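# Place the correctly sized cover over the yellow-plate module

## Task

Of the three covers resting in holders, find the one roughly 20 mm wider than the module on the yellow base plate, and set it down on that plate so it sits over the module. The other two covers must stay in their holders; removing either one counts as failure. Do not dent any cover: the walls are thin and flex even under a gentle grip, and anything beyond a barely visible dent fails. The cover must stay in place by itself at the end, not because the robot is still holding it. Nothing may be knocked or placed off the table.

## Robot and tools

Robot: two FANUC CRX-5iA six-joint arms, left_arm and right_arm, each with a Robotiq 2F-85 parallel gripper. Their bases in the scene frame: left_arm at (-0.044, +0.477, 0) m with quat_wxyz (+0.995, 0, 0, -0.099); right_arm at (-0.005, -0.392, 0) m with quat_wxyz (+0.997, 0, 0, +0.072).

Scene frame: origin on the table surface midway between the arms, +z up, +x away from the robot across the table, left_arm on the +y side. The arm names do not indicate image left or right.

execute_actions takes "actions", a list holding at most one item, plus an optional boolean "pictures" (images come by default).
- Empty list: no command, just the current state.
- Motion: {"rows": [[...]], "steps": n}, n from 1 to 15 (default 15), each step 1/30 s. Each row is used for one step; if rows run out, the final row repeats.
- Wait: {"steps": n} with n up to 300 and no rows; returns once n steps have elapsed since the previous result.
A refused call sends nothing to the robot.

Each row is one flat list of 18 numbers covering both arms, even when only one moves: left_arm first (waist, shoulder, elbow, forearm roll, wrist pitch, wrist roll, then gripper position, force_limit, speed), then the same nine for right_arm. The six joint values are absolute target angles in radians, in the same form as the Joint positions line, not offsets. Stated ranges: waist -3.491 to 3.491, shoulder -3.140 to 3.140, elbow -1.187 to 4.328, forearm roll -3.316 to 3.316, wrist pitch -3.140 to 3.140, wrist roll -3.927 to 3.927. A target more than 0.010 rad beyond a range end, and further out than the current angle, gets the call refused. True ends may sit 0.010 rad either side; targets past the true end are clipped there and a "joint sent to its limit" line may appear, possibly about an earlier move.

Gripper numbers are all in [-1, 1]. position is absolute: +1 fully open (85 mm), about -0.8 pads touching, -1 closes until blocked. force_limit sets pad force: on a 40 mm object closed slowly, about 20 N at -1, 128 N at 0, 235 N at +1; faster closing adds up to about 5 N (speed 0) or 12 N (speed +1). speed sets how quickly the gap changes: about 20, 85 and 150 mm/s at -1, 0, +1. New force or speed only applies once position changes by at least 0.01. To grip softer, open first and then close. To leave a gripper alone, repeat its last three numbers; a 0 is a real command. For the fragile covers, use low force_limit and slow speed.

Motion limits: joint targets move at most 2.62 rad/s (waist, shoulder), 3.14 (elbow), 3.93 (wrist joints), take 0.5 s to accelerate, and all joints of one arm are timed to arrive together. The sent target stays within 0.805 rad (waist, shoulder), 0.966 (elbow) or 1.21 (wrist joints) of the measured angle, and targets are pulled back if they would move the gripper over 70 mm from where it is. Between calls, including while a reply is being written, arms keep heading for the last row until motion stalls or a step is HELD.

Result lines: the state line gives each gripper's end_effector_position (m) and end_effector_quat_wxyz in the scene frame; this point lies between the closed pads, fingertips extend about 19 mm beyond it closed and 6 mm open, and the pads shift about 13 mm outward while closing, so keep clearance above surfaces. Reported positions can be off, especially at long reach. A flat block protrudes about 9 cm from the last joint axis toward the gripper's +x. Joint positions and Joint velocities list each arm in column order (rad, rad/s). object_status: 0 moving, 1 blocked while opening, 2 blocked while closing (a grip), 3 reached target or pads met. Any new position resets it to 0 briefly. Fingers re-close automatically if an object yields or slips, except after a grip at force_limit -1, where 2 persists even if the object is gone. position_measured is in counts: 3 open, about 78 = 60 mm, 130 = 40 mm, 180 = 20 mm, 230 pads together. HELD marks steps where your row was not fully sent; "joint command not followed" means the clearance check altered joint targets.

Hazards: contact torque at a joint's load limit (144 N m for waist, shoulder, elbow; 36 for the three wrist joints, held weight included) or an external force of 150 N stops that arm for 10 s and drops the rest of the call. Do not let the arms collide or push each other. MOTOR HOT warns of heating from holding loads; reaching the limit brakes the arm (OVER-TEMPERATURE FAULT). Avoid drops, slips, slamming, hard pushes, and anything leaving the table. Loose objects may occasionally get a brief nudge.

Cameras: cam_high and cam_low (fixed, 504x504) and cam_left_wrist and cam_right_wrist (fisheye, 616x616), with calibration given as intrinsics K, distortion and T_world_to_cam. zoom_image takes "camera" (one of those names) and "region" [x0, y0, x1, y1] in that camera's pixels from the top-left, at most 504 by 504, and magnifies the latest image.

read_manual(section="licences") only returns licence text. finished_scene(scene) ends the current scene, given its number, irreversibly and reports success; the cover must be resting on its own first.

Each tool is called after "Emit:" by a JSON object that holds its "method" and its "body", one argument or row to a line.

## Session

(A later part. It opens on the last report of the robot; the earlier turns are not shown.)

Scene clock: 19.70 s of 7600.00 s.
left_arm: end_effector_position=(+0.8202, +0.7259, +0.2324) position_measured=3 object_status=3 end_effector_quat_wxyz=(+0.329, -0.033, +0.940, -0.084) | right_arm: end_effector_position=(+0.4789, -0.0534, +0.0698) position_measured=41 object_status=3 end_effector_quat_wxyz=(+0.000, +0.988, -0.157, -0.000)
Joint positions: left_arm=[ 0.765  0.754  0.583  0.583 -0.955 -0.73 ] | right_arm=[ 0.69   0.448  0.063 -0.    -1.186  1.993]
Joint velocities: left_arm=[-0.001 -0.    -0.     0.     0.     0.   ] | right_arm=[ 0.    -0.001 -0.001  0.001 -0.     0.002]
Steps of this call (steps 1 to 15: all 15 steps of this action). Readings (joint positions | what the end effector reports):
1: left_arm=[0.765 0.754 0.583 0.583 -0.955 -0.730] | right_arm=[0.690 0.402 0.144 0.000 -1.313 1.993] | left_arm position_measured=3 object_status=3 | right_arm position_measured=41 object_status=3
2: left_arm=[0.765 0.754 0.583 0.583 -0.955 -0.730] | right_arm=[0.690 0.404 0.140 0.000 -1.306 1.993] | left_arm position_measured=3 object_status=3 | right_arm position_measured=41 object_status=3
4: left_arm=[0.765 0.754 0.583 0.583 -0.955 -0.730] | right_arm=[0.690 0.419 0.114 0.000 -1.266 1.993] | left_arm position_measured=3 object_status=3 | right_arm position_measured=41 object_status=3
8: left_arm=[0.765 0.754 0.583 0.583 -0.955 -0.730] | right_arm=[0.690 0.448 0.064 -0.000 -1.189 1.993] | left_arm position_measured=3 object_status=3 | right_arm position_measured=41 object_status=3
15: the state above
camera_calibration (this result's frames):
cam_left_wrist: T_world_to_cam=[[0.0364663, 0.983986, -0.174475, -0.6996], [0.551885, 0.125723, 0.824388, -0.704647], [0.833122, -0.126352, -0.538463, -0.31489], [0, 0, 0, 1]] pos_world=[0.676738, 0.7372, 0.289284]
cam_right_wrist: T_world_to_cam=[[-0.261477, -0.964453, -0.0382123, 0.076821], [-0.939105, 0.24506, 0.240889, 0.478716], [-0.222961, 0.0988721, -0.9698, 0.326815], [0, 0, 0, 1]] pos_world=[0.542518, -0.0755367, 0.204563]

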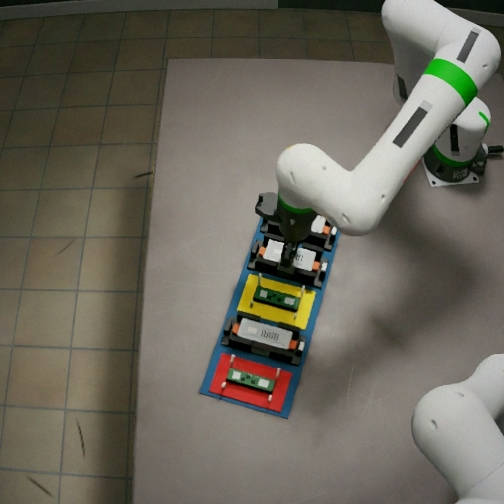

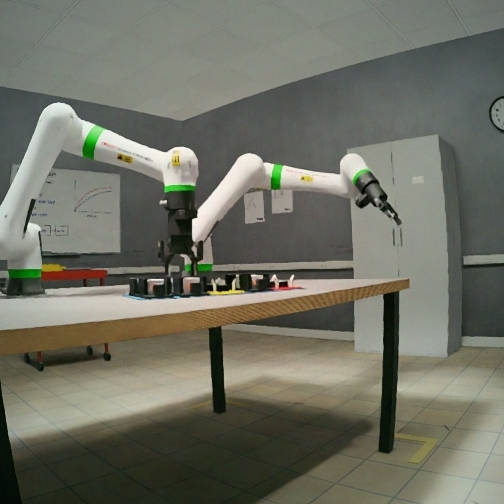

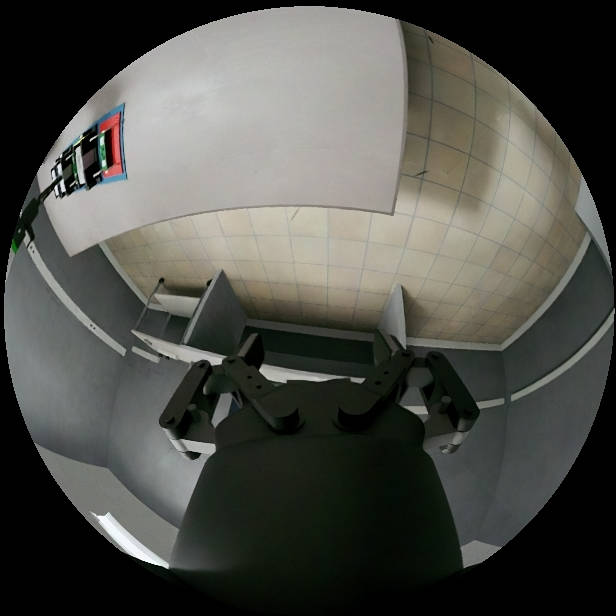

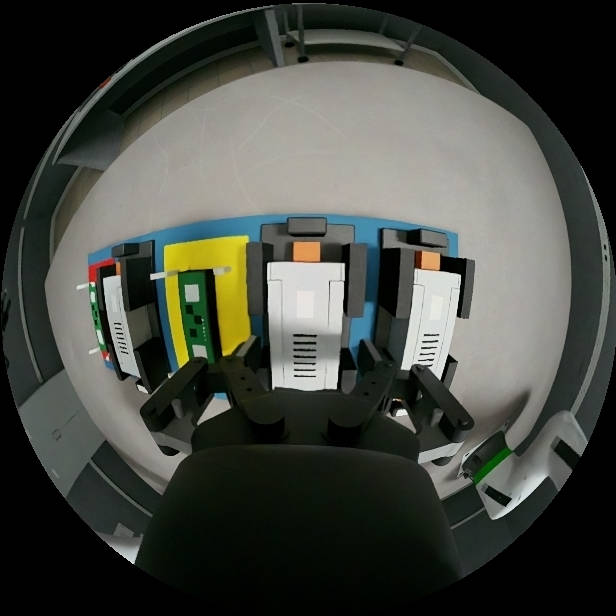

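Emit:
{"method": "execute_actions", "body": {
  "actions": [
    {"rows":[[0.765,0.754,0.583,0.583,-0.955,-0.73,1,-1,-1,0.69,0.473,0.036,0,-1.134,1.993,0.7,-1,0],[0.765,0.754,0.583,0.583,-0.955,-0.73,1,-1,-1,0.69,0.473,0.036,0,-1.134,1.993,0.7,-1,0],[0.765,0.754,0.583,0.583,-0.955,-0.73,1,-1,-1,0.69,0.473,0.036,0,-1.134,1.993,0.7,-1,0],[0.765,0.754,0.583,0.583,-0.955,-0.73,1,-1,-1,0.69,0.473,0.036,0,-1.134,1.993,0.7,-1,0],[0.765,0.754,0.583,0.583,-0.955,-0.73,1,-1,-1,0.69,0.473,0.036,0,-1.134,1.993,0.7,-1,0],[0.765,0.754,0.583,0.583,-0.955,-0.73,1,-1,-1,0.69,0.473,0.036,0,-1.134,1.993,0.7,-1,0],[0.765,0.754,0.583,0.583,-0.955,-0.73,1,-1,-1,0.69,0.473,0.036,0,-1.134,1.993,0.7,-1,0],[0.765,0.754,0.583,0.583,-0.955,-0.73,1,-1,-1,0.69,0.473,0.036,0,-1.134,1.993,-1,-0.9,-1]],"steps":15}
  ],
  "pictures": false
}}

Emit:
{"method": "execute_actions", "body": {
  "actions": [
    {"steps":40}
  ]
}}

Scene clock: 21.67 s of 7600.00 s.
left_arm: end_effector_position=(+0.8202, +0.7259, +0.2324) position_measured=3 object_status=3 end_effector_quat_wxyz=(+0.329, -0.033, +0.940, -0.084) | right_arm: end_effector_position=(+0.4791, -0.0532, +0.0449) position_measured=50 object_status=0 end_effector_quat_wxyz=(+0.000, +0.988, -0.157, -0.000)
Joint positions: left_arm=[ 0.765  0.754  0.583  0.583 -0.955 -0.73 ] | right_arm=[ 0.69   0.473  0.036  0.    -1.134  1.993]
Joint velocities: left_arm=[-0.    -0.    -0.001  0.001 -0.    -0.   ] | right_arm=[0.    0.    0.    0.    0.    0.001]
Steps of this call (steps 1 to 15: the robot went on to your last target; steps 16 to 44: nothing new was sent; steps 45 to 59: all 15 steps of this action). Readings (joint positions | what the end effector reports):
45: left_arm=[0.765 0.754 0.583 0.583 -0.955 -0.730] | right_arm=[0.690 0.448 0.063 0.000 -1.185 1.993] | left_arm position_measured=3 object_status=3 | right_arm position_measured=41 object_status=3
46: left_arm=[0.765 0.754 0.583 0.583 -0.955 -0.730] | right_arm=[0.690 0.451 0.059 0.000 -1.178 1.993] | left_arm position_measured=3 object_status=3 | right_arm position_measured=41 object_status=3
48: left_arm=[0.765 0.754 0.583 0.583 -0.955 -0.730] | right_arm=[0.690 0.466 0.043 0.000 -1.148 1.993] | left_arm position_measured=3 object_status=3 | right_arm position_measured=41 object_status=3
52: left_arm=[0.765 0.754 0.583 0.583 -0.955 -0.730] | right_arm=[0.690 0.473 0.036 0.000 -1.134 1.993] | left_arm position_measured=3 object_status=3 | right_arm position_measured=41 object_status=0
59: the state above

Scene clock: 23.00 s of 7600.00 s.
left_arm: end_effector_position=(+0.8202, +0.7259, +0.2324) position_measured=3 object_status=3 end_effector_quat_wxyz=(+0.329, -0.033, +0.940, -0.084) | right_arm: end_effector_position=(+0.4790, -0.0532, +0.0448) position_measured=101 object_status=2 end_effector_quat_wxyz=(+0.000, +0.988, -0.157, -0.000)
Joint positions: left_arm=[ 0.765  0.754  0.583  0.583 -0.955 -0.73 ] | right_arm=[ 0.69   0.473  0.036 -0.    -1.134  1.993]
Joint velocities: left_arm=[ 0.001  0.     0.001  0.     0.    -0.   ] | right_arm=[ 0.001 -0.    -0.     0.    -0.    -0.   ]
Steps of this call (steps 1 to 15: the robot went on to your last target; steps 16 to 40: nothing new was sent). Readings (joint positions | what the end effector reports):
1: left_arm=[0.765 0.754 0.583 0.583 -0.955 -0.730] | right_arm=[0.690 0.473 0.036 0.000 -1.134 1.993] | left_arm position_measured=3 object_status=3 | right_arm position_measured=52 object_status=0
2: left_arm=[0.765 0.754 0.583 0.583 -0.955 -0.730] | right_arm=[0.690 0.473 0.036 0.000 -1.134 1.993] | left_arm position_measured=3 object_status=3 | right_arm position_measured=54 object_status=0
4: left_arm=[0.765 0.754 0.583 0.583 -0.955 -0.730] | right_arm=[0.690 0.473 0.036 0.000 -1.134 1.993] | left_arm position_measured=3 object_status=3 | right_arm position_measured=57 object_status=0
8: left_arm=[0.765 0.754 0.583 0.583 -0.955 -0.730] | right_arm=[0.690 0.473 0.036 0.000 -1.134 1.993] | left_arm position_measured=3 object_status=3 | right_arm position_measured=64 object_status=0
40: the state above
All arms were judged still, so your last target was given up. Only a new action makes them travel on or press farther. Fingers that are still opening or closing keep moving.
camera_calibration (this result's frames):
cam_left_wrist: T_world_to_cam=[[0.0364663, 0.983986, -0.174475, -0.6996], [0.551885, 0.125723, 0.824388, -0.704647], [0.833122, -0.126353, -0.538463, -0.31489], [0, 0, 0, 1]] pos_world=[0.676738, 0.7372, 0.289284]
cam_right_wrist: T_world_to_cam=[[-0.261475, -0.96445, -0.0382925, 0.0760897], [-0.939115, 0.245042, 0.240868, 0.484851], [-0.222922, 0.0989421, -0.969802, 0.302574], [0, 0, 0, 1]] pos_world=[0.542677, -0.0753616, 0.179565]

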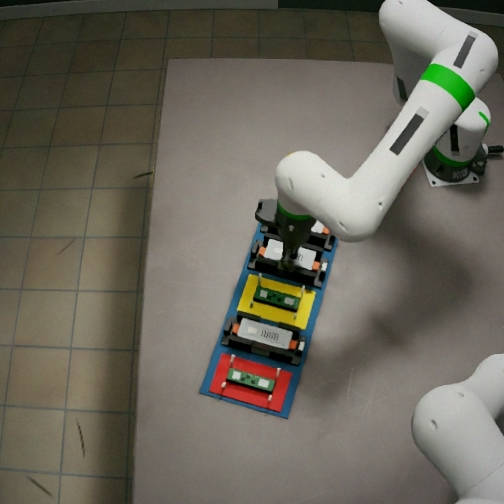

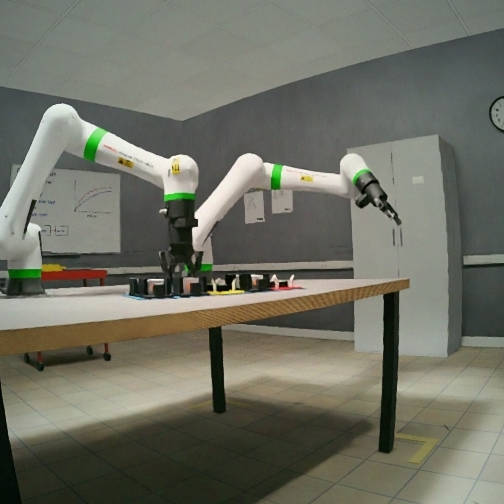

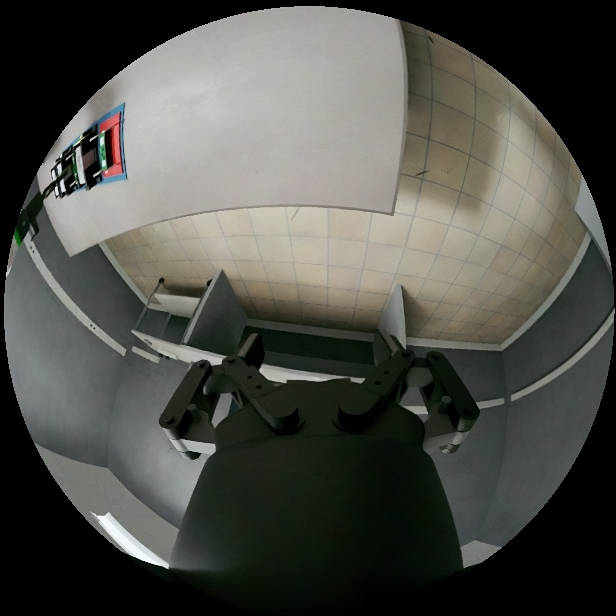

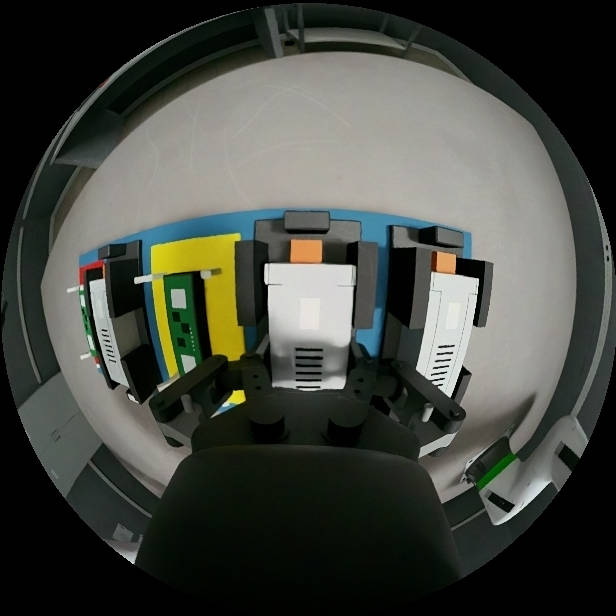

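Emit:
{"method": "execute_actions", "body": {
  "actions": [
    {"rows":[[0.765,0.754,0.583,0.583,-0.955,-0.73,1,-1,-1,0.69,0.471,0.038,0,-1.138,1.993,-1,-0.9,-1],[0.765,0.754,0.583,0.583,-0.955,-0.73,1,-1,-1,0.69,0.469,0.04,0,-1.142,1.993,-1,-0.9,-1],[0.765,0.754,0.583,0.583,-0.955,-0.73,1,-1,-1,0.69,0.467,0.042,0,-1.147,1.993,-1,-0.9,-1],[0.765,0.754,0.583,0.583,-0.955,-0.73,1,-1,-1,0.69,0.464,0.045,0,-1.152,1.993,-1,-0.9,-1],[0.765,0.754,0.583,0.583,-0.955,-0.73,1,-1,-1,0.69,0.461,0.048,0,-1.158,1.993,-1,-0.9,-1],[0.765,0.754,0.583,0.583,-0.955,-0.73,1,-1,-1,0.69,0.458,0.052,0,-1.165,1.993,-1,-0.9,-1],[0.765,0.754,0.583,0.583,-0.955,-0.73,1,-1,-1,0.69,0.455,0.056,0,-1.172,1.993,-1,-0.9,-1],[0.765,0.754,0.583,0.583,-0.955,-0.73,1,-1,-1,0.69,0.452,0.059,0,-1.179,1.993,-1,-0.9,-1],[0.765,0.754,0.583,0.583,-0.955,-0.73,1,-1,-1,0.69,0.448,0.063,0,-1.186,1.993,-1,-0.9,-1],[0.765,0.754,0.583,0.583,-0.955,-0.73,1,-1,-1,0.69,0.442,0.074,0,-1.203,1.993,-1,-0.9,-1],[0.765,0.754,0.583,0.583,-0.955,-0.73,1,-1,-1,0.69,0.436,0.085,0,-1.22,1.993,-1,-0.9,-1],[0.765,0.754,0.583,0.583,-0.955,-0.73,1,-1,-1,0.69,0.429,0.097,0,-1.239,1.993,-1,-0.9,-1],[0.765,0.754,0.583,0.583,-0.955,-0.73,1,-1,-1,0.69,0.421,0.111,0,-1.26,1.993,-1,-0.9,-1],[0.765,0.754,0.583,0.583,-0.955,-0.73,1,-1,-1,0.69,0.412,0.127,0,-1.286,1.993,-1,-0.9,-1],[0.765,0.754,0.583,0.583,-0.955,-0.73,1,-1,-1,0.69,0.402,0.145,0,-1.314,1.993,-1,-0.9,-1]],"steps":15}
  ],
  "pictures": false
}}

Emit:
{"method": "execute_actions", "body": {
  "actions": [
    {"steps":8}
  ]
}}

Scene clock: 25.13 s of 7600.00 s.
left_arm: end_effector_position=(+0.8202, +0.7259, +0.2324) position_measured=3 object_status=3 end_effector_quat_wxyz=(+0.329, -0.033, +0.940, -0.084) | right_arm: end_effector_position=(+0.4796, -0.0526, +0.1000) position_measured=106 object_status=0 end_effector_quat_wxyz=(+0.000, +0.988, -0.157, +0.000)
Joint positions: left_arm=[ 0.765  0.754  0.583  0.583 -0.955 -0.73 ] | right_arm=[ 0.69   0.425  0.105  0.    -1.251  1.993]
Joint velocities: left_arm=[ 0.     0.    -0.     0.     0.001  0.   ] | right_arm=[ 0.    -0.211  0.37   0.    -0.578 -0.001]
Steps of this call (steps 1 to 49: nothing new was sent; steps 50 to 64: all 15 steps of this action). Readings (joint positions | what the end effector reports):
50: left_arm=[0.765 0.754 0.583 0.583 -0.955 -0.730] | right_arm=[0.690 0.473 0.036 0.000 -1.134 1.993] | left_arm position_measured=3 object_status=3 | right_arm position_measured=101 object_status=2
51: left_arm=[0.765 0.754 0.583 0.583 -0.955 -0.730] | right_arm=[0.690 0.472 0.037 0.000 -1.136 1.993] | left_arm position_measured=3 object_status=3 | right_arm position_measured=101 object_status=2
53: left_arm=[0.765 0.754 0.583 0.583 -0.955 -0.730] | right_arm=[0.690 0.469 0.040 0.000 -1.143 1.993] | left_arm position_measured=3 object_status=3 | right_arm position_measured=101 object_status=2
57: left_arm=[0.765 0.754 0.583 0.583 -0.955 -0.730] | right_arm=[0.690 0.458 0.052 0.000 -1.166 1.993] | left_arm position_measured=3 object_status=3 | right_arm position_measured=101 object_status=2
64: the state above

Scene clock: 25.40 s of 7600.00 s.
left_arm: end_effector_position=(+0.8202, +0.7259, +0.2324) position_measured=3 object_status=3 end_effector_quat_wxyz=(+0.329, -0.033, +0.940, -0.084) | right_arm: end_effector_position=(+0.4790, -0.0533, +0.1298) position_measured=120 object_status=0 end_effector_quat_wxyz=(+0.000, +0.988, -0.157, -0.000)
Joint positions: left_arm=[ 0.765  0.754  0.583  0.583 -0.955 -0.73 ] | right_arm=[ 0.69   0.402  0.145  0.    -1.314  1.993]
Joint velocities: left_arm=[ 0.     0.    -0.001  0.    -0.     0.   ] | right_arm=[ 0.    -0.     0.002  0.    -0.003  0.002]
Steps of this call (steps 1 to 8: the robot went on to your last target). Readings (joint positions | what the end effector reports):
1: left_arm=[0.765 0.754 0.583 0.583 -0.955 -0.730] | right_arm=[0.690 0.417 0.118 0.000 -1.271 1.993] | left_arm position_measured=3 object_status=3 | right_arm position_measured=108 object_status=0
2: left_arm=[0.765 0.754 0.583 0.583 -0.955 -0.730] | right_arm=[0.690 0.411 0.129 0.000 -1.289 1.993] | left_arm position_measured=3 object_status=3 | right_arm position_measured=109 object_status=0
4: left_arm=[0.765 0.754 0.583 0.583 -0.955 -0.730] | right_arm=[0.690 0.403 0.143 0.000 -1.310 1.993] | left_arm position_measured=3 object_status=3 | right_arm position_measured=113 object_status=0
8: the state above
camera_calibration (this result's frames):
cam_left_wrist: T_world_to_cam=[[0.0364664, 0.983986, -0.174475, -0.6996], [0.551885, 0.125723, 0.824389, -0.704647], [0.833122, -0.126353, -0.538463, -0.31489], [0, 0, 0, 1]] pos_world=[0.676738, 0.7372, 0.289284]
cam_right_wrist: T_world_to_cam=[[-0.261392, -0.96448, -0.0381138, 0.0791672], [-0.939149, 0.245013, 0.240765, 0.464411], [-0.222875, 0.0987286, -0.969835, 0.384916], [0, 0, 0, 1]] pos_world=[0.542633, -0.0754338, 0.264508]

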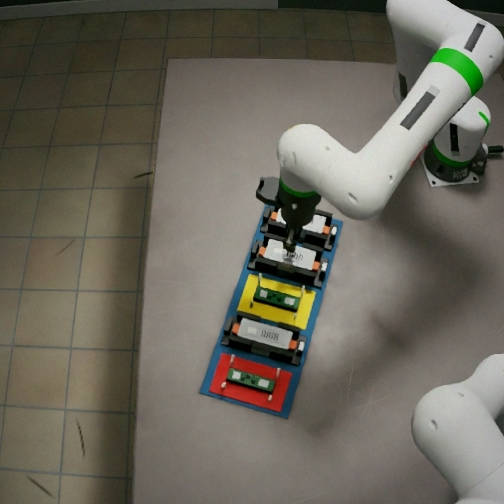

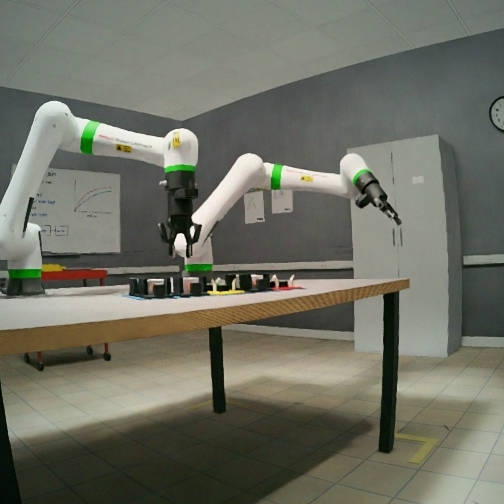

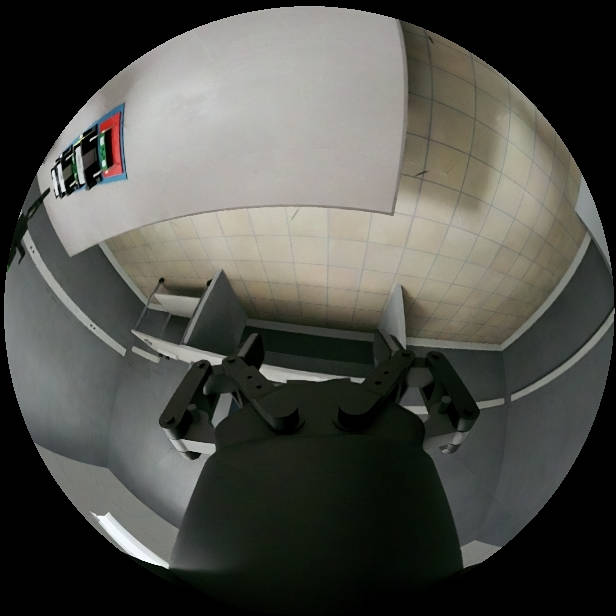

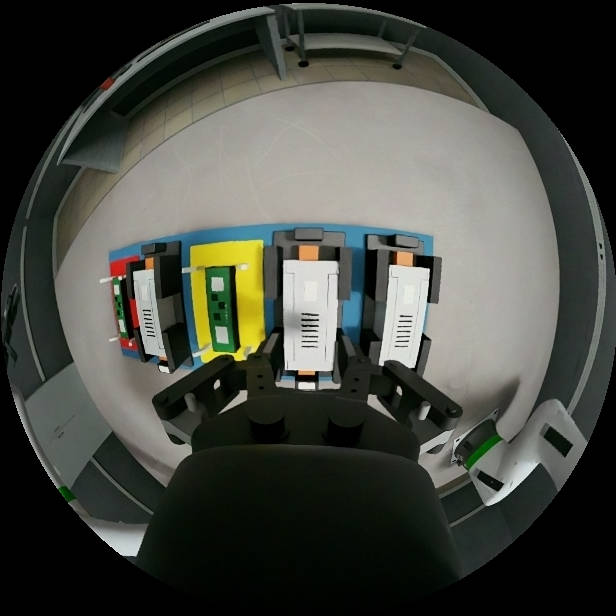

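Emit:
{"method": "execute_actions", "body": {
  "actions": [
    {"rows":[[0.765,0.754,0.583,0.583,-0.955,-0.73,1,-1,-1,0.69,0.402,0.145,0,-1.314,1.993,0.7,-1,0.6],[0.765,0.754,0.583,0.583,-0.955,-0.73,1,-1,-1,0.69,0.402,0.145,0,-1.314,1.993,0.7,-1,0.6],[0.765,0.754,0.583,0.583,-0.955,-0.73,1,-1,-1,0.69,0.402,0.145,0,-1.314,1.993,0.7,-1,0.6],[0.765,0.754,0.583,0.583,-0.955,-0.73,1,-1,-1,0.69,0.402,0.145,0,-1.314,1.993,0.7,-1,0.6],[0.765,0.754,0.583,0.583,-0.955,-0.73,1,-1,-1,0.69,0.402,0.145,0,-1.314,1.993,0.7,-1,0.6],[0.765,0.754,0.583,0.583,-0.955,-0.73,1,-1,-1,0.69,0.448,0.063,0,-1.186,1.993,0.7,-1,0.6]],"steps":15}
  ],
  "pictures": false
}}

Emit:
{"method": "execute_actions", "body": {
  "actions": [
    {"steps":8}
  ]
}}

Emit:
{"method": "zoom_image", "body": {
  "camera": "cam_right_wrist",
  "region": [200, 200, 420, 400]
}}

Scene clock: 26.97 s of 7600.00 s.
left_arm: end_effector_position=(+0.8202, +0.7259, +0.2324) position_measured=3 object_status=3 end_effector_quat_wxyz=(+0.329, -0.033, +0.940, -0.084) | right_arm: end_effector_position=(+0.4789, -0.0533, +0.0700) position_measured=48 object_status=0 end_effector_quat_wxyz=(+0.000, +0.988, -0.157, -0.000)
Joint positions: left_arm=[ 0.765  0.754  0.583  0.583 -0.955 -0.73 ] | right_arm=[ 0.69   0.448  0.063 -0.    -1.186  1.993]
Joint velocities: left_arm=[-0.    -0.     0.001 -0.001  0.    -0.   ] | right_arm=[-0.001  0.    -0.005  0.     0.006  0.002]
Steps of this call (steps 1 to 30: the robot went on to your last target; steps 31 to 32: nothing new was sent; steps 33 to 47: all 15 steps of this action). Readings (joint positions | what the end effector reports):
33: left_arm=[0.765 0.754 0.583 0.583 -0.955 -0.730] | right_arm=[0.690 0.402 0.145 -0.000 -1.314 1.993] | left_arm position_measured=3 object_status=3 | right_arm position_measured=178 object_status=0
34: left_arm=[0.765 0.754 0.583 0.583 -0.955 -0.730] | right_arm=[0.690 0.402 0.145 -0.000 -1.314 1.993] | left_arm position_measured=3 object_status=3 | right_arm position_measured=177 object_status=0
36: left_arm=[0.765 0.754 0.583 0.583 -0.955 -0.730] | right_arm=[0.690 0.402 0.145 -0.000 -1.314 1.993] | left_arm position_measured=3 object_status=3 | right_arm position_measured=161 object_status=0
40: left_arm=[0.765 0.754 0.583 0.583 -0.955 -0.730] | right_arm=[0.690 0.409 0.130 -0.000 -1.290 1.993] | left_arm position_measured=3 object_status=3 | right_arm position_measured=119 object_status=0
47: the state above

Scene clock: 27.23 s of 7600.00 s.
left_arm: end_effector_position=(+0.8202, +0.7259, +0.2324) position_measured=3 object_status=3 end_effector_quat_wxyz=(+0.329, -0.033, +0.940, -0.084) | right_arm: end_effector_position=(+0.4789, -0.0534, +0.0698) position_measured=41 object_status=0 end_effector_quat_wxyz=(+0.000, +0.988, -0.157, -0.000)
Joint positions: left_arm=[ 0.765  0.754  0.583  0.583 -0.955 -0.73 ] | right_arm=[ 0.69   0.448  0.063 -0.    -1.186  1.993]
Joint velocities: left_arm=[ 0.    -0.    -0.001  0.001 -0.     0.   ] | right_arm=[ 0.    -0.     0.     0.    -0.    -0.001]
Steps of this call (steps 1 to 8: the robot went on to your last target). Readings (joint positions | what the end effector reports):
1: left_arm=[0.765 0.754 0.583 0.583 -0.955 -0.730] | right_arm=[0.690 0.448 0.063 -0.000 -1.186 1.993] | left_arm position_measured=3 object_status=3 | right_arm position_measured=44 object_status=0
2: left_arm=[0.765 0.754 0.583 0.583 -0.955 -0.730] | right_arm=[0.690 0.448 0.063 -0.000 -1.186 1.993] | left_arm position_measured=3 object_status=3 | right_arm position_measured=42 object_status=0
4: left_arm=[0.765 0.754 0.583 0.583 -0.955 -0.730] | right_arm=[0.690 0.448 0.063 -0.000 -1.186 1.993] | left_arm position_measured=3 object_status=3 | right_arm position_measured=41 object_status=0
8: the state above
camera_calibration (this result's frames):
cam_left_wrist: T_world_to_cam=[[0.0364659, 0.983986, -0.174475, -0.6996], [0.551885, 0.125723, 0.824389, -0.704647], [0.833123, -0.126352, -0.538463, -0.31489], [0, 0, 0, 1]] pos_world=[0.676738, 0.7372, 0.289284]
cam_right_wrist: T_world_to_cam=[[-0.261475, -0.964453, -0.0382394, 0.0768103], [-0.939116, 0.245056, 0.240852, 0.478733], [-0.222919, 0.0988879, -0.969808, 0.326827], [0, 0, 0, 1]] pos_world=[0.542526, -0.0755558, 0.204593]

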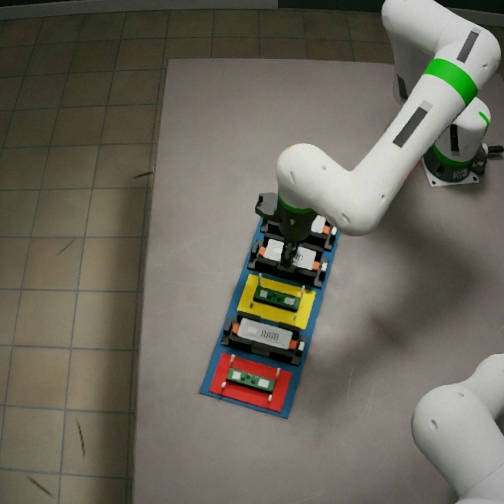

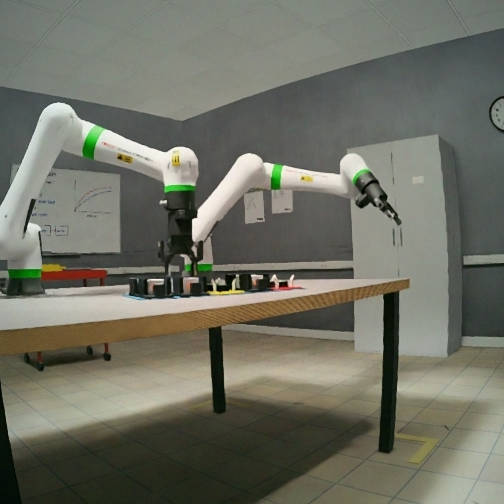

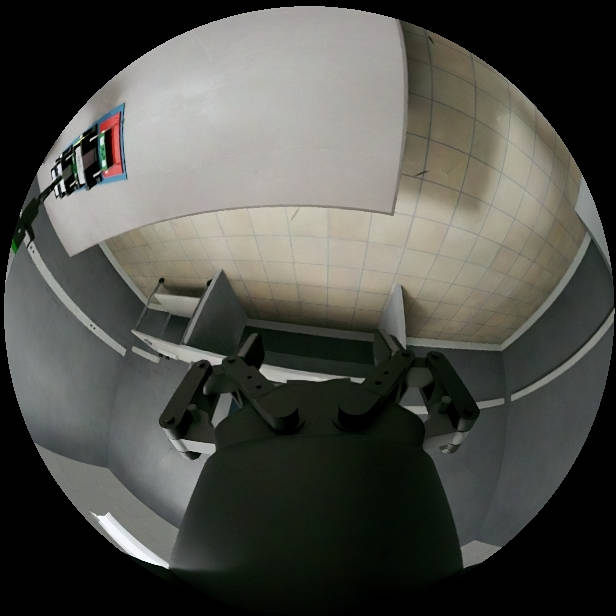

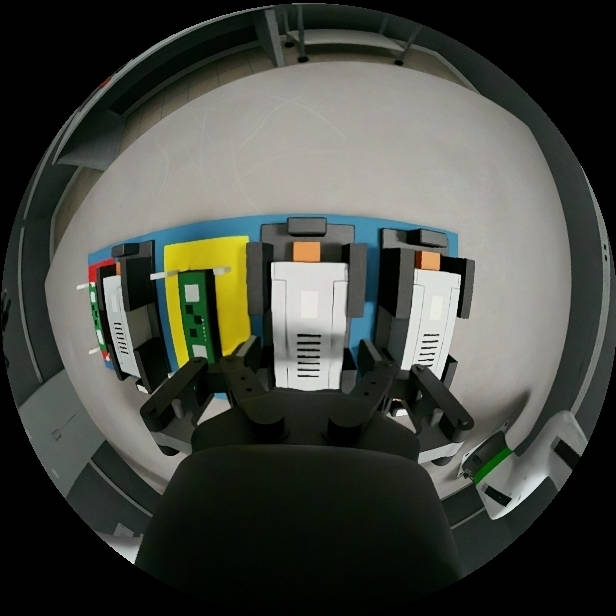

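Region (200, 200, 420, 400) of cam_right_wrist's 616x616 image, scaled by 2.291, with more detail than that image has; it fills the top 458 rows of this view, and the rest is white.

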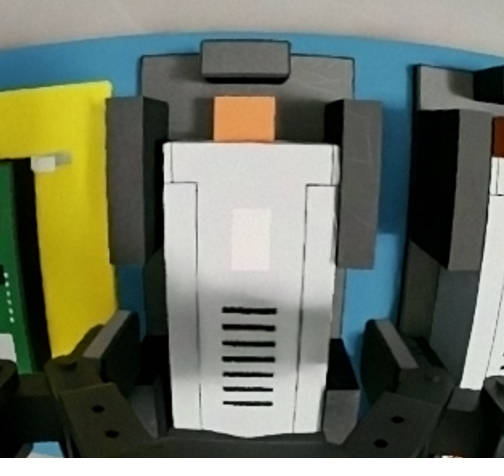

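Emit:
{"method": "execute_actions", "body": {
  "actions": [
    {"rows":[[0.765,0.754,0.583,0.583,-0.955,-0.73,1,-1,-1,0.69,0.478,0.031,0,-1.124,1.993,0.7,-1,0.6],[0.765,0.754,0.583,0.583,-0.955,-0.73,1,-1,-1,0.69,0.478,0.031,0,-1.124,1.993,0.7,-1,0.6],[0.765,0.754,0.583,0.583,-0.955,-0.73,1,-1,-1,0.69,0.478,0.031,0,-1.124,1.993,0.7,-1,0.6],[0.765,0.754,0.583,0.583,-0.955,-0.73,1,-1,-1,0.69,0.478,0.031,0,-1.124,1.993,0.7,-1,0.6],[0.765,0.754,0.583,0.583,-0.955,-0.73,1,-1,-1,0.69,0.478,0.031,0,-1.124,1.993,0.7,-1,0.6],[0.765,0.754,0.583,0.583,-0.955,-0.73,1,-1,-1,0.69,0.478,0.031,0,-1.124,1.993,0.7,-1,0.6],[0.765,0.754,0.583,0.583,-0.955,-0.73,1,-1,-1,0.69,0.478,0.031,0,-1.124,1.993,0.7,-1,0.6],[0.765,0.754,0.583,0.583,-0.955,-0.73,1,-1,-1,0.69,0.478,0.031,0,-1.124,1.993,-1,-0.86,-1]],"steps":15}
  ],
  "pictures": false
}}

Emit:
{"method": "execute_actions", "body": {
  "actions": [
    {"steps":40}
  ],
  "pictures": false
}}

Emit:
{"method": "execute_actions", "body": {
  "actions": [
    {"rows":[[0.765,0.754,0.583,0.583,-0.955,-0.73,1,-1,-1,0.69,0.476,0.033,0,-1.128,1.993,-1,-0.86,-1],[0.765,0.754,0.583,0.583,-0.955,-0.73,1,-1,-1,0.69,0.475,0.034,0,-1.131,1.993,-1,-0.86,-1],[0.765,0.754,0.583,0.583,-0.955,-0.73,1,-1,-1,0.69,0.473,0.036,0,-1.134,1.993,-1,-0.86,-1],[0.765,0.754,0.583,0.583,-0.955,-0.73,1,-1,-1,0.69,0.471,0.038,0,-1.138,1.993,-1,-0.86,-1],[0.765,0.754,0.583,0.583,-0.955,-0.73,1,-1,-1,0.69,0.469,0.04,0,-1.142,1.993,-1,-0.86,-1],[0.765,0.754,0.583,0.583,-0.955,-0.73,1,-1,-1,0.69,0.467,0.042,0,-1.146,1.993,-1,-0.86,-1],[0.765,0.754,0.583,0.583,-0.955,-0.73,1,-1,-1,0.69,0.465,0.044,0,-1.15,1.993,-1,-0.86,-1],[0.765,0.754,0.583,0.583,-0.955,-0.73,1,-1,-1,0.69,0.463,0.046,0,-1.154,1.993,-1,-0.86,-1],[0.765,0.754,0.583,0.583,-0.955,-0.73,1,-1,-1,0.69,0.461,0.048,0,-1.158,1.993,-1,-0.86,-1],[0.765,0.754,0.583,0.583,-0.955,-0.73,1,-1,-1,0.69,0.459,0.051,0,-1.163,1.993,-1,-0.86,-1]],"steps":14}
  ]
}}

Emit:
{"method": "zoom_image", "body": {
  "camera": "cam_low",
  "region": [110, 230, 250, 310]
}}

Scene clock: 29.73 s of 7600.00 s.
left_arm: end_effector_position=(+0.8202, +0.7259, +0.2324) position_measured=3 object_status=3 end_effector_quat_wxyz=(+0.329, -0.033, +0.940, -0.084) | right_arm: end_effector_position=(+0.4790, -0.0532, +0.0401) position_measured=50 object_status=0 end_effector_quat_wxyz=(+0.000, +0.988, -0.157, -0.000)
Joint positions: left_arm=[ 0.765  0.754  0.583  0.583 -0.955 -0.73 ] | right_arm=[ 0.69   0.478  0.031  0.    -1.124  1.993]
Joint velocities: left_arm=[-0.001 -0.    -0.001 -0.001  0.    -0.   ] | right_arm=[-0.    -0.     0.     0.001  0.     0.001]
Steps of this call (steps 1 to 15: the robot went on to your last target; steps 16 to 60: nothing new was sent; steps 61 to 75: all 15 steps of this action). Readings (joint positions | what the end effector reports):
61: left_arm=[0.765 0.754 0.583 0.583 -0.955 -0.730] | right_arm=[0.690 0.448 0.063 0.000 -1.185 1.993] | left_arm position_measured=3 object_status=3 | right_arm position_measured=41 object_status=3
62: left_arm=[0.765 0.754 0.583 0.583 -0.955 -0.730] | right_arm=[0.690 0.451 0.059 0.000 -1.178 1.993] | left_arm position_measured=3 object_status=3 | right_arm position_measured=41 object_status=3
64: left_arm=[0.765 0.754 0.583 0.583 -0.955 -0.730] | right_arm=[0.690 0.468 0.041 0.000 -1.145 1.993] | left_arm position_measured=3 object_status=3 | right_arm position_measured=41 object_status=3
68: left_arm=[0.765 0.754 0.583 0.583 -0.955 -0.730] | right_arm=[0.690 0.478 0.031 0.000 -1.124 1.993] | left_arm position_measured=3 object_status=3 | right_arm position_measured=41 object_status=0
75: the state above

Scene clock: 31.07 s of 7600.00 s.
left_arm: end_effector_position=(+0.8202, +0.7259, +0.2324) position_measured=3 object_status=3 end_effector_quat_wxyz=(+0.329, -0.033, +0.940, -0.084) | right_arm: end_effector_position=(+0.4790, -0.0531, +0.0400) position_measured=102 object_status=2 end_effector_quat_wxyz=(+0.000, +0.988, -0.157, -0.000)
Joint positions: left_arm=[ 0.765  0.754  0.583  0.583 -0.955 -0.73 ] | right_arm=[ 0.69   0.478  0.031 -0.    -1.124  1.993]
Joint velocities: left_arm=[ 0.    -0.     0.    -0.001  0.001  0.   ] | right_arm=[ 0.    -0.     0.    -0.    -0.    -0.001]
Steps of this call (steps 1 to 15: the robot went on to your last target; steps 16 to 40: nothing new was sent). Readings (joint positions | what the end effector reports):
1: left_arm=[0.765 0.754 0.583 0.583 -0.955 -0.730] | right_arm=[0.690 0.478 0.031 0.000 -1.124 1.993] | left_arm position_measured=3 object_status=3 | right_arm position_measured=52 object_status=0
2: left_arm=[0.765 0.754 0.583 0.583 -0.955 -0.730] | right_arm=[0.690 0.478 0.031 0.000 -1.124 1.993] | left_arm position_measured=3 object_status=3 | right_arm position_measured=54 object_status=0
4: left_arm=[0.765 0.754 0.583 0.583 -0.955 -0.730] | right_arm=[0.690 0.478 0.031 0.000 -1.124 1.993] | left_arm position_measured=3 object_status=3 | right_arm position_measured=57 object_status=0
8: left_arm=[0.765 0.754 0.583 0.583 -0.955 -0.730] | right_arm=[0.690 0.478 0.031 0.000 -1.124 1.993] | left_arm position_measured=3 object_status=3 | right_arm position_measured=64 object_status=0
40: the state above
All arms were judged still, so your last target was given up. Only a new action makes them travel on or press farther. Fingers that are still opening or closing keep moving.

Scene clock: 31.53 s of 7600.00 s.
left_arm: end_effector_position=(+0.8202, +0.7259, +0.2324) position_measured=3 object_status=3 end_effector_quat_wxyz=(+0.329, -0.033, +0.940, -0.084) | right_arm: end_effector_position=(+0.4790, -0.0532, +0.0586) position_measured=102 object_status=2 end_effector_quat_wxyz=(+0.000, +0.988, -0.157, -0.000)
Joint positions: left_arm=[ 0.765  0.754  0.583  0.583 -0.955 -0.73 ] | right_arm=[ 0.69   0.459  0.051 -0.    -1.163  1.993]
Joint velocities: left_arm=[-0.001 -0.     0.002  0.001 -0.     0.   ] | right_arm=[-0.    -0.003  0.005  0.001 -0.008  0.001]
Steps of this call (steps 1 to 14: all 14 steps of this action). Readings (joint positions | what the end effector reports):
1: left_arm=[0.765 0.754 0.583 0.583 -0.955 -0.730] | right_arm=[0.690 0.478 0.031 -0.000 -1.124 1.993] | left_arm position_measured=3 object_status=3 | right_arm position_measured=102 object_status=2
2: left_arm=[0.765 0.754 0.583 0.583 -0.955 -0.730] | right_arm=[0.690 0.477 0.032 -0.000 -1.126 1.993] | left_arm position_measured=3 object_status=3 | right_arm position_measured=102 object_status=2
4: left_arm=[0.765 0.754 0.583 0.583 -0.955 -0.730] | right_arm=[0.690 0.475 0.035 -0.000 -1.132 1.993] | left_arm position_measured=3 object_status=3 | right_arm position_measured=102 object_status=2
8: left_arm=[0.765 0.754 0.583 0.583 -0.955 -0.730] | right_arm=[0.690 0.467 0.042 -0.000 -1.147 1.993] | left_arm position_measured=3 object_status=3 | right_arm position_measured=102 object_status=2
14: the state above
camera_calibration (this result's frames):
cam_left_wrist: T_world_to_cam=[[0.0364664, 0.983986, -0.174475, -0.6996], [0.551885, 0.125723, 0.824389, -0.704647], [0.833122, -0.126352, -0.538463, -0.31489], [0, 0, 0, 1]] pos_world=[0.676738, 0.7372, 0.289284]
cam_right_wrist: T_world_to_cam=[[-0.261482, -0.964449, -0.0382738, 0.0765908], [-0.93911, 0.245053, 0.240874, 0.48153], [-0.222932, 0.0989276, -0.969801, 0.315916], [0, 0, 0, 1]] pos_world=[0.542665, -0.0753854, 0.193319]

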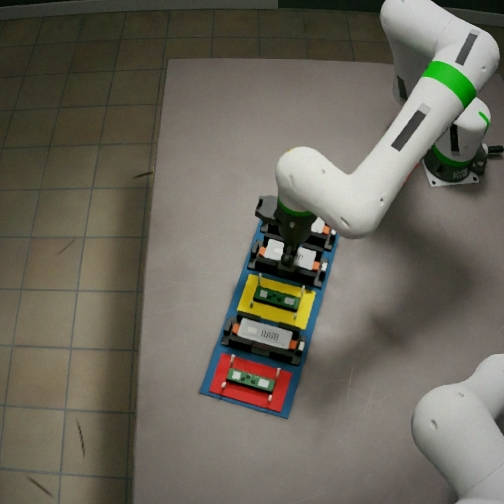

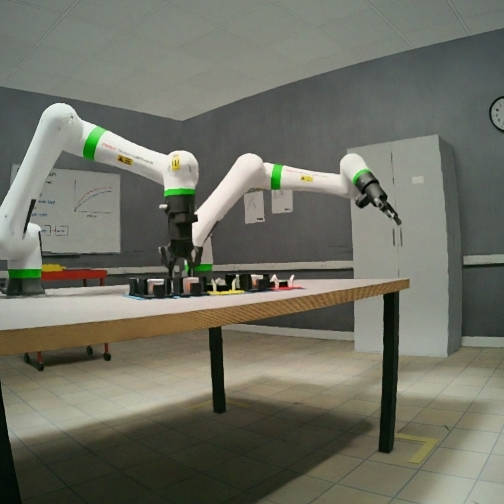

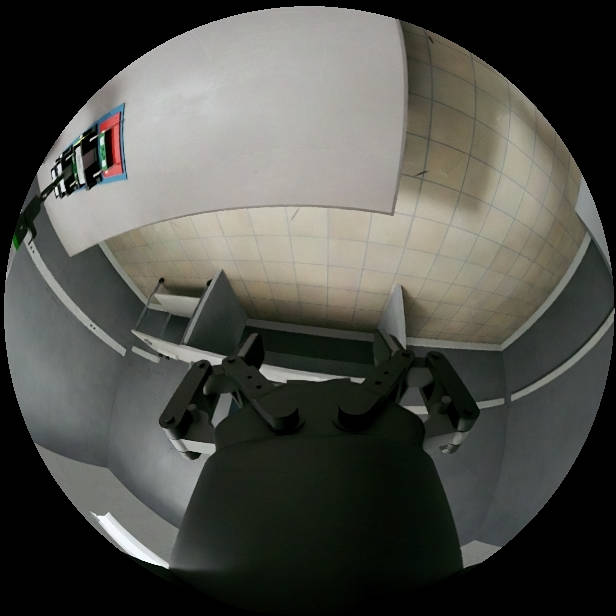

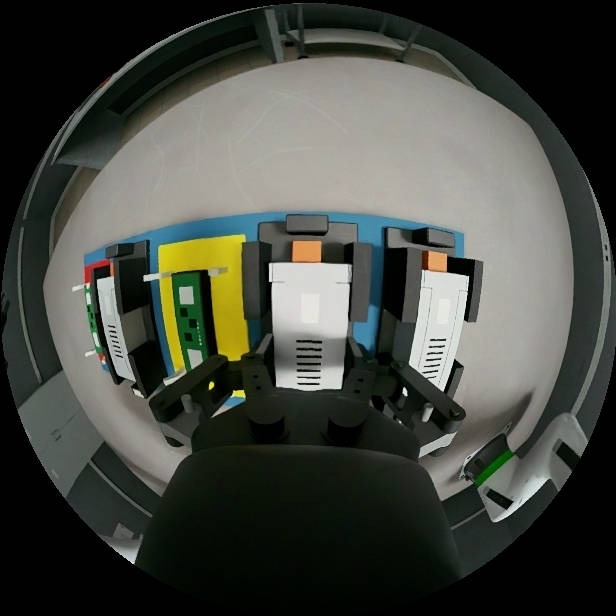

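Region (110, 230, 250, 310) of cam_low's 504x504 image, scaled by 3.600, with more detail than that image has; it fills the top 288 rows of this view, and the rest is white.

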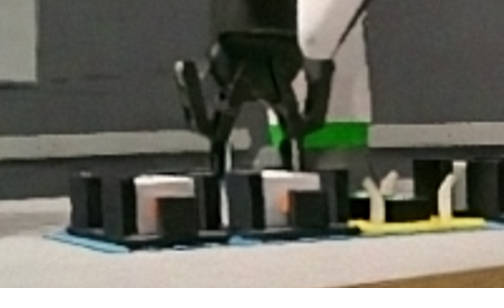

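Emit:
{"method": "execute_actions", "body": {
  "actions": [
    {"rows":[[0.765,0.754,0.583,0.583,-0.955,-0.73,1,-1,-1,0.69,0.459,0.051,0,-1.163,1.993,0.7,-1,0.3],[0.765,0.754,0.583,0.583,-0.955,-0.73,1,-1,-1,0.69,0.459,0.051,0,-1.163,1.993,0.7,-1,0.3],[0.765,0.754,0.583,0.583,-0.955,-0.73,1,-1,-1,0.69,0.459,0.051,0,-1.163,1.993,0.7,-1,0.3],[0.765,0.754,0.583,0.583,-0.955,-0.73,1,-1,-1,0.69,0.459,0.051,0,-1.163,1.993,0.7,-1,0.3],[0.765,0.754,0.583,0.583,-0.955,-0.73,1,-1,-1,0.69,0.459,0.051,0,-1.163,1.993,0.7,-1,0.3],[0.765,0.754,0.583,0.583,-0.955,-0.73,1,-1,-1,0.69,0.459,0.051,0,-1.163,1.993,0.7,-1,0.3],[0.765,0.754,0.583,0.583,-0.955,-0.73,1,-1,-1,0.694,0.4655,0.061,0,-1.1665,1.989,0.7,-1,0.3],[0.765,0.754,0.583,0.583,-0.955,-0.73,1,-1,-1,0.694,0.4655,0.061,0,-1.1665,1.989,0.7,-1,0.3],[0.765,0.754,0.583,0.583,-0.955,-0.73,1,-1,-1,0.694,0.4845,0.041,0,-1.1275,1.989,0.7,-1,0.3]],"steps":15}
  ]
}}

Emit:
{"method": "zoom_image", "body": {
  "camera": "cam_right_wrist",
  "region": [200, 200, 420, 400]
}}

Scene clock: 34.53 s of 7600.00 s.
left_arm: end_effector_position=(+0.8202, +0.7259, +0.2324) position_measured=3 object_status=3 end_effector_quat_wxyz=(+0.329, -0.033, +0.940, -0.084) | right_arm: end_effector_position=(+0.4797, -0.0490, +0.0404) position_measured=41 object_status=0 end_effector_quat_wxyz=(-0.000, +0.988, -0.157, -0.000)
Joint positions: left_arm=[ 0.765  0.754  0.583  0.583 -0.955 -0.73 ] | right_arm=[ 0.694  0.484  0.041 -0.    -1.128  1.989]
Joint velocities: left_arm=[0.    0.    0.002 0.002 0.    0.   ] | right_arm=[ 0.001  0.    -0.005  0.001  0.009 -0.   ]
Steps of this call (steps 1 to 15: the robot went on to your last target; steps 16 to 75: nothing new was sent; steps 76 to 90: all 15 steps of this action). Readings (joint positions | what the end effector reports):
76: left_arm=[0.765 0.754 0.583 0.583 -0.955 -0.730] | right_arm=[0.690 0.459 0.051 0.000 -1.163 1.993] | left_arm position_measured=3 object_status=3 | right_arm position_measured=102 object_status=0
77: left_arm=[0.765 0.754 0.583 0.583 -0.955 -0.730] | right_arm=[0.690 0.459 0.051 0.000 -1.163 1.993] | left_arm position_measured=3 object_status=3 | right_arm position_measured=101 object_status=0
79: left_arm=[0.765 0.754 0.583 0.583 -0.955 -0.730] | right_arm=[0.690 0.459 0.051 0.000 -1.163 1.993] | left_arm position_measured=3 object_status=3 | right_arm position_measured=88 object_status=0
83: left_arm=[0.765 0.754 0.583 0.583 -0.955 -0.730] | right_arm=[0.691 0.461 0.055 0.000 -1.164 1.991] | left_arm position_measured=3 object_status=3 | right_arm position_measured=53 object_status=0
90: the state above
camera_calibration (this result's frames):
cam_left_wrist: T_world_to_cam=[[0.0364662, 0.983986, -0.174475, -0.6996], [0.551885, 0.125723, 0.824389, -0.704647], [0.833122, -0.126352, -0.538463, -0.31489], [0, 0, 0, 1]] pos_world=[0.676738, 0.7372, 0.289284]
cam_right_wrist: T_world_to_cam=[[-0.261573, -0.964417, -0.0384755, 0.0802047], [-0.939109, 0.245101, 0.240831, 0.485563], [-0.222831, 0.0991276, -0.969804, 0.297976], [0, 0, 0, 1]] pos_world=[0.543374, -0.0711987, 0.175126]

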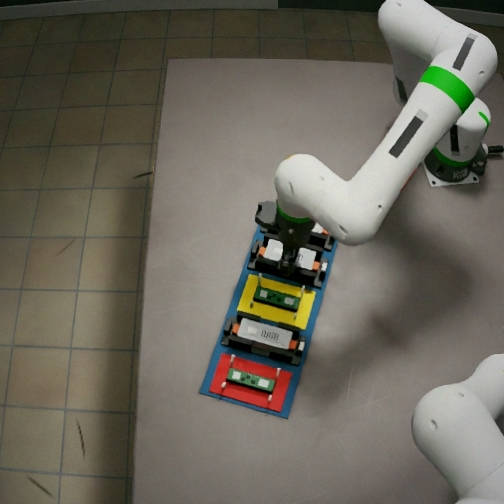

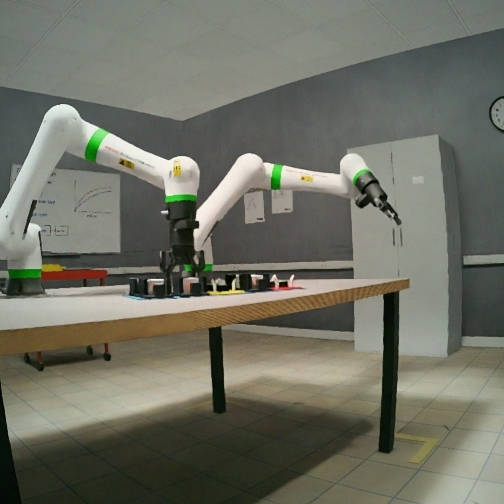

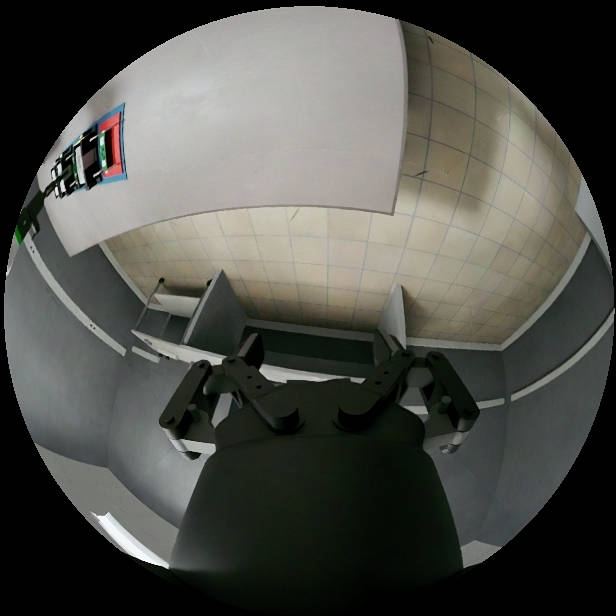

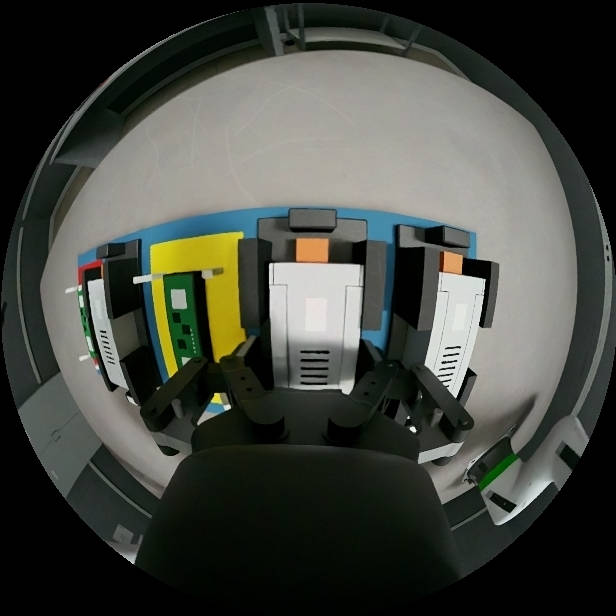

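Region (200, 200, 420, 400) of cam_right_wrist's 616x616 image, scaled by 2.291, with more detail than that image has; it fills the top 458 rows of this view, and the rest is white.

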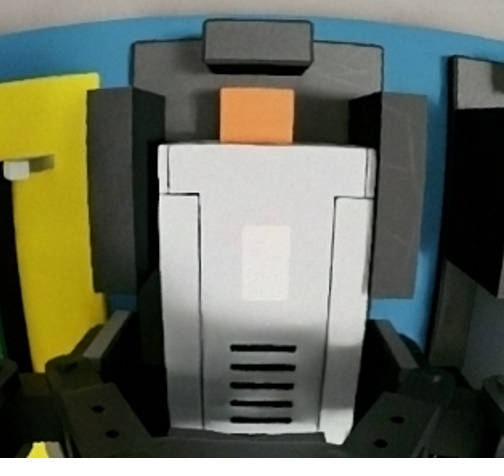

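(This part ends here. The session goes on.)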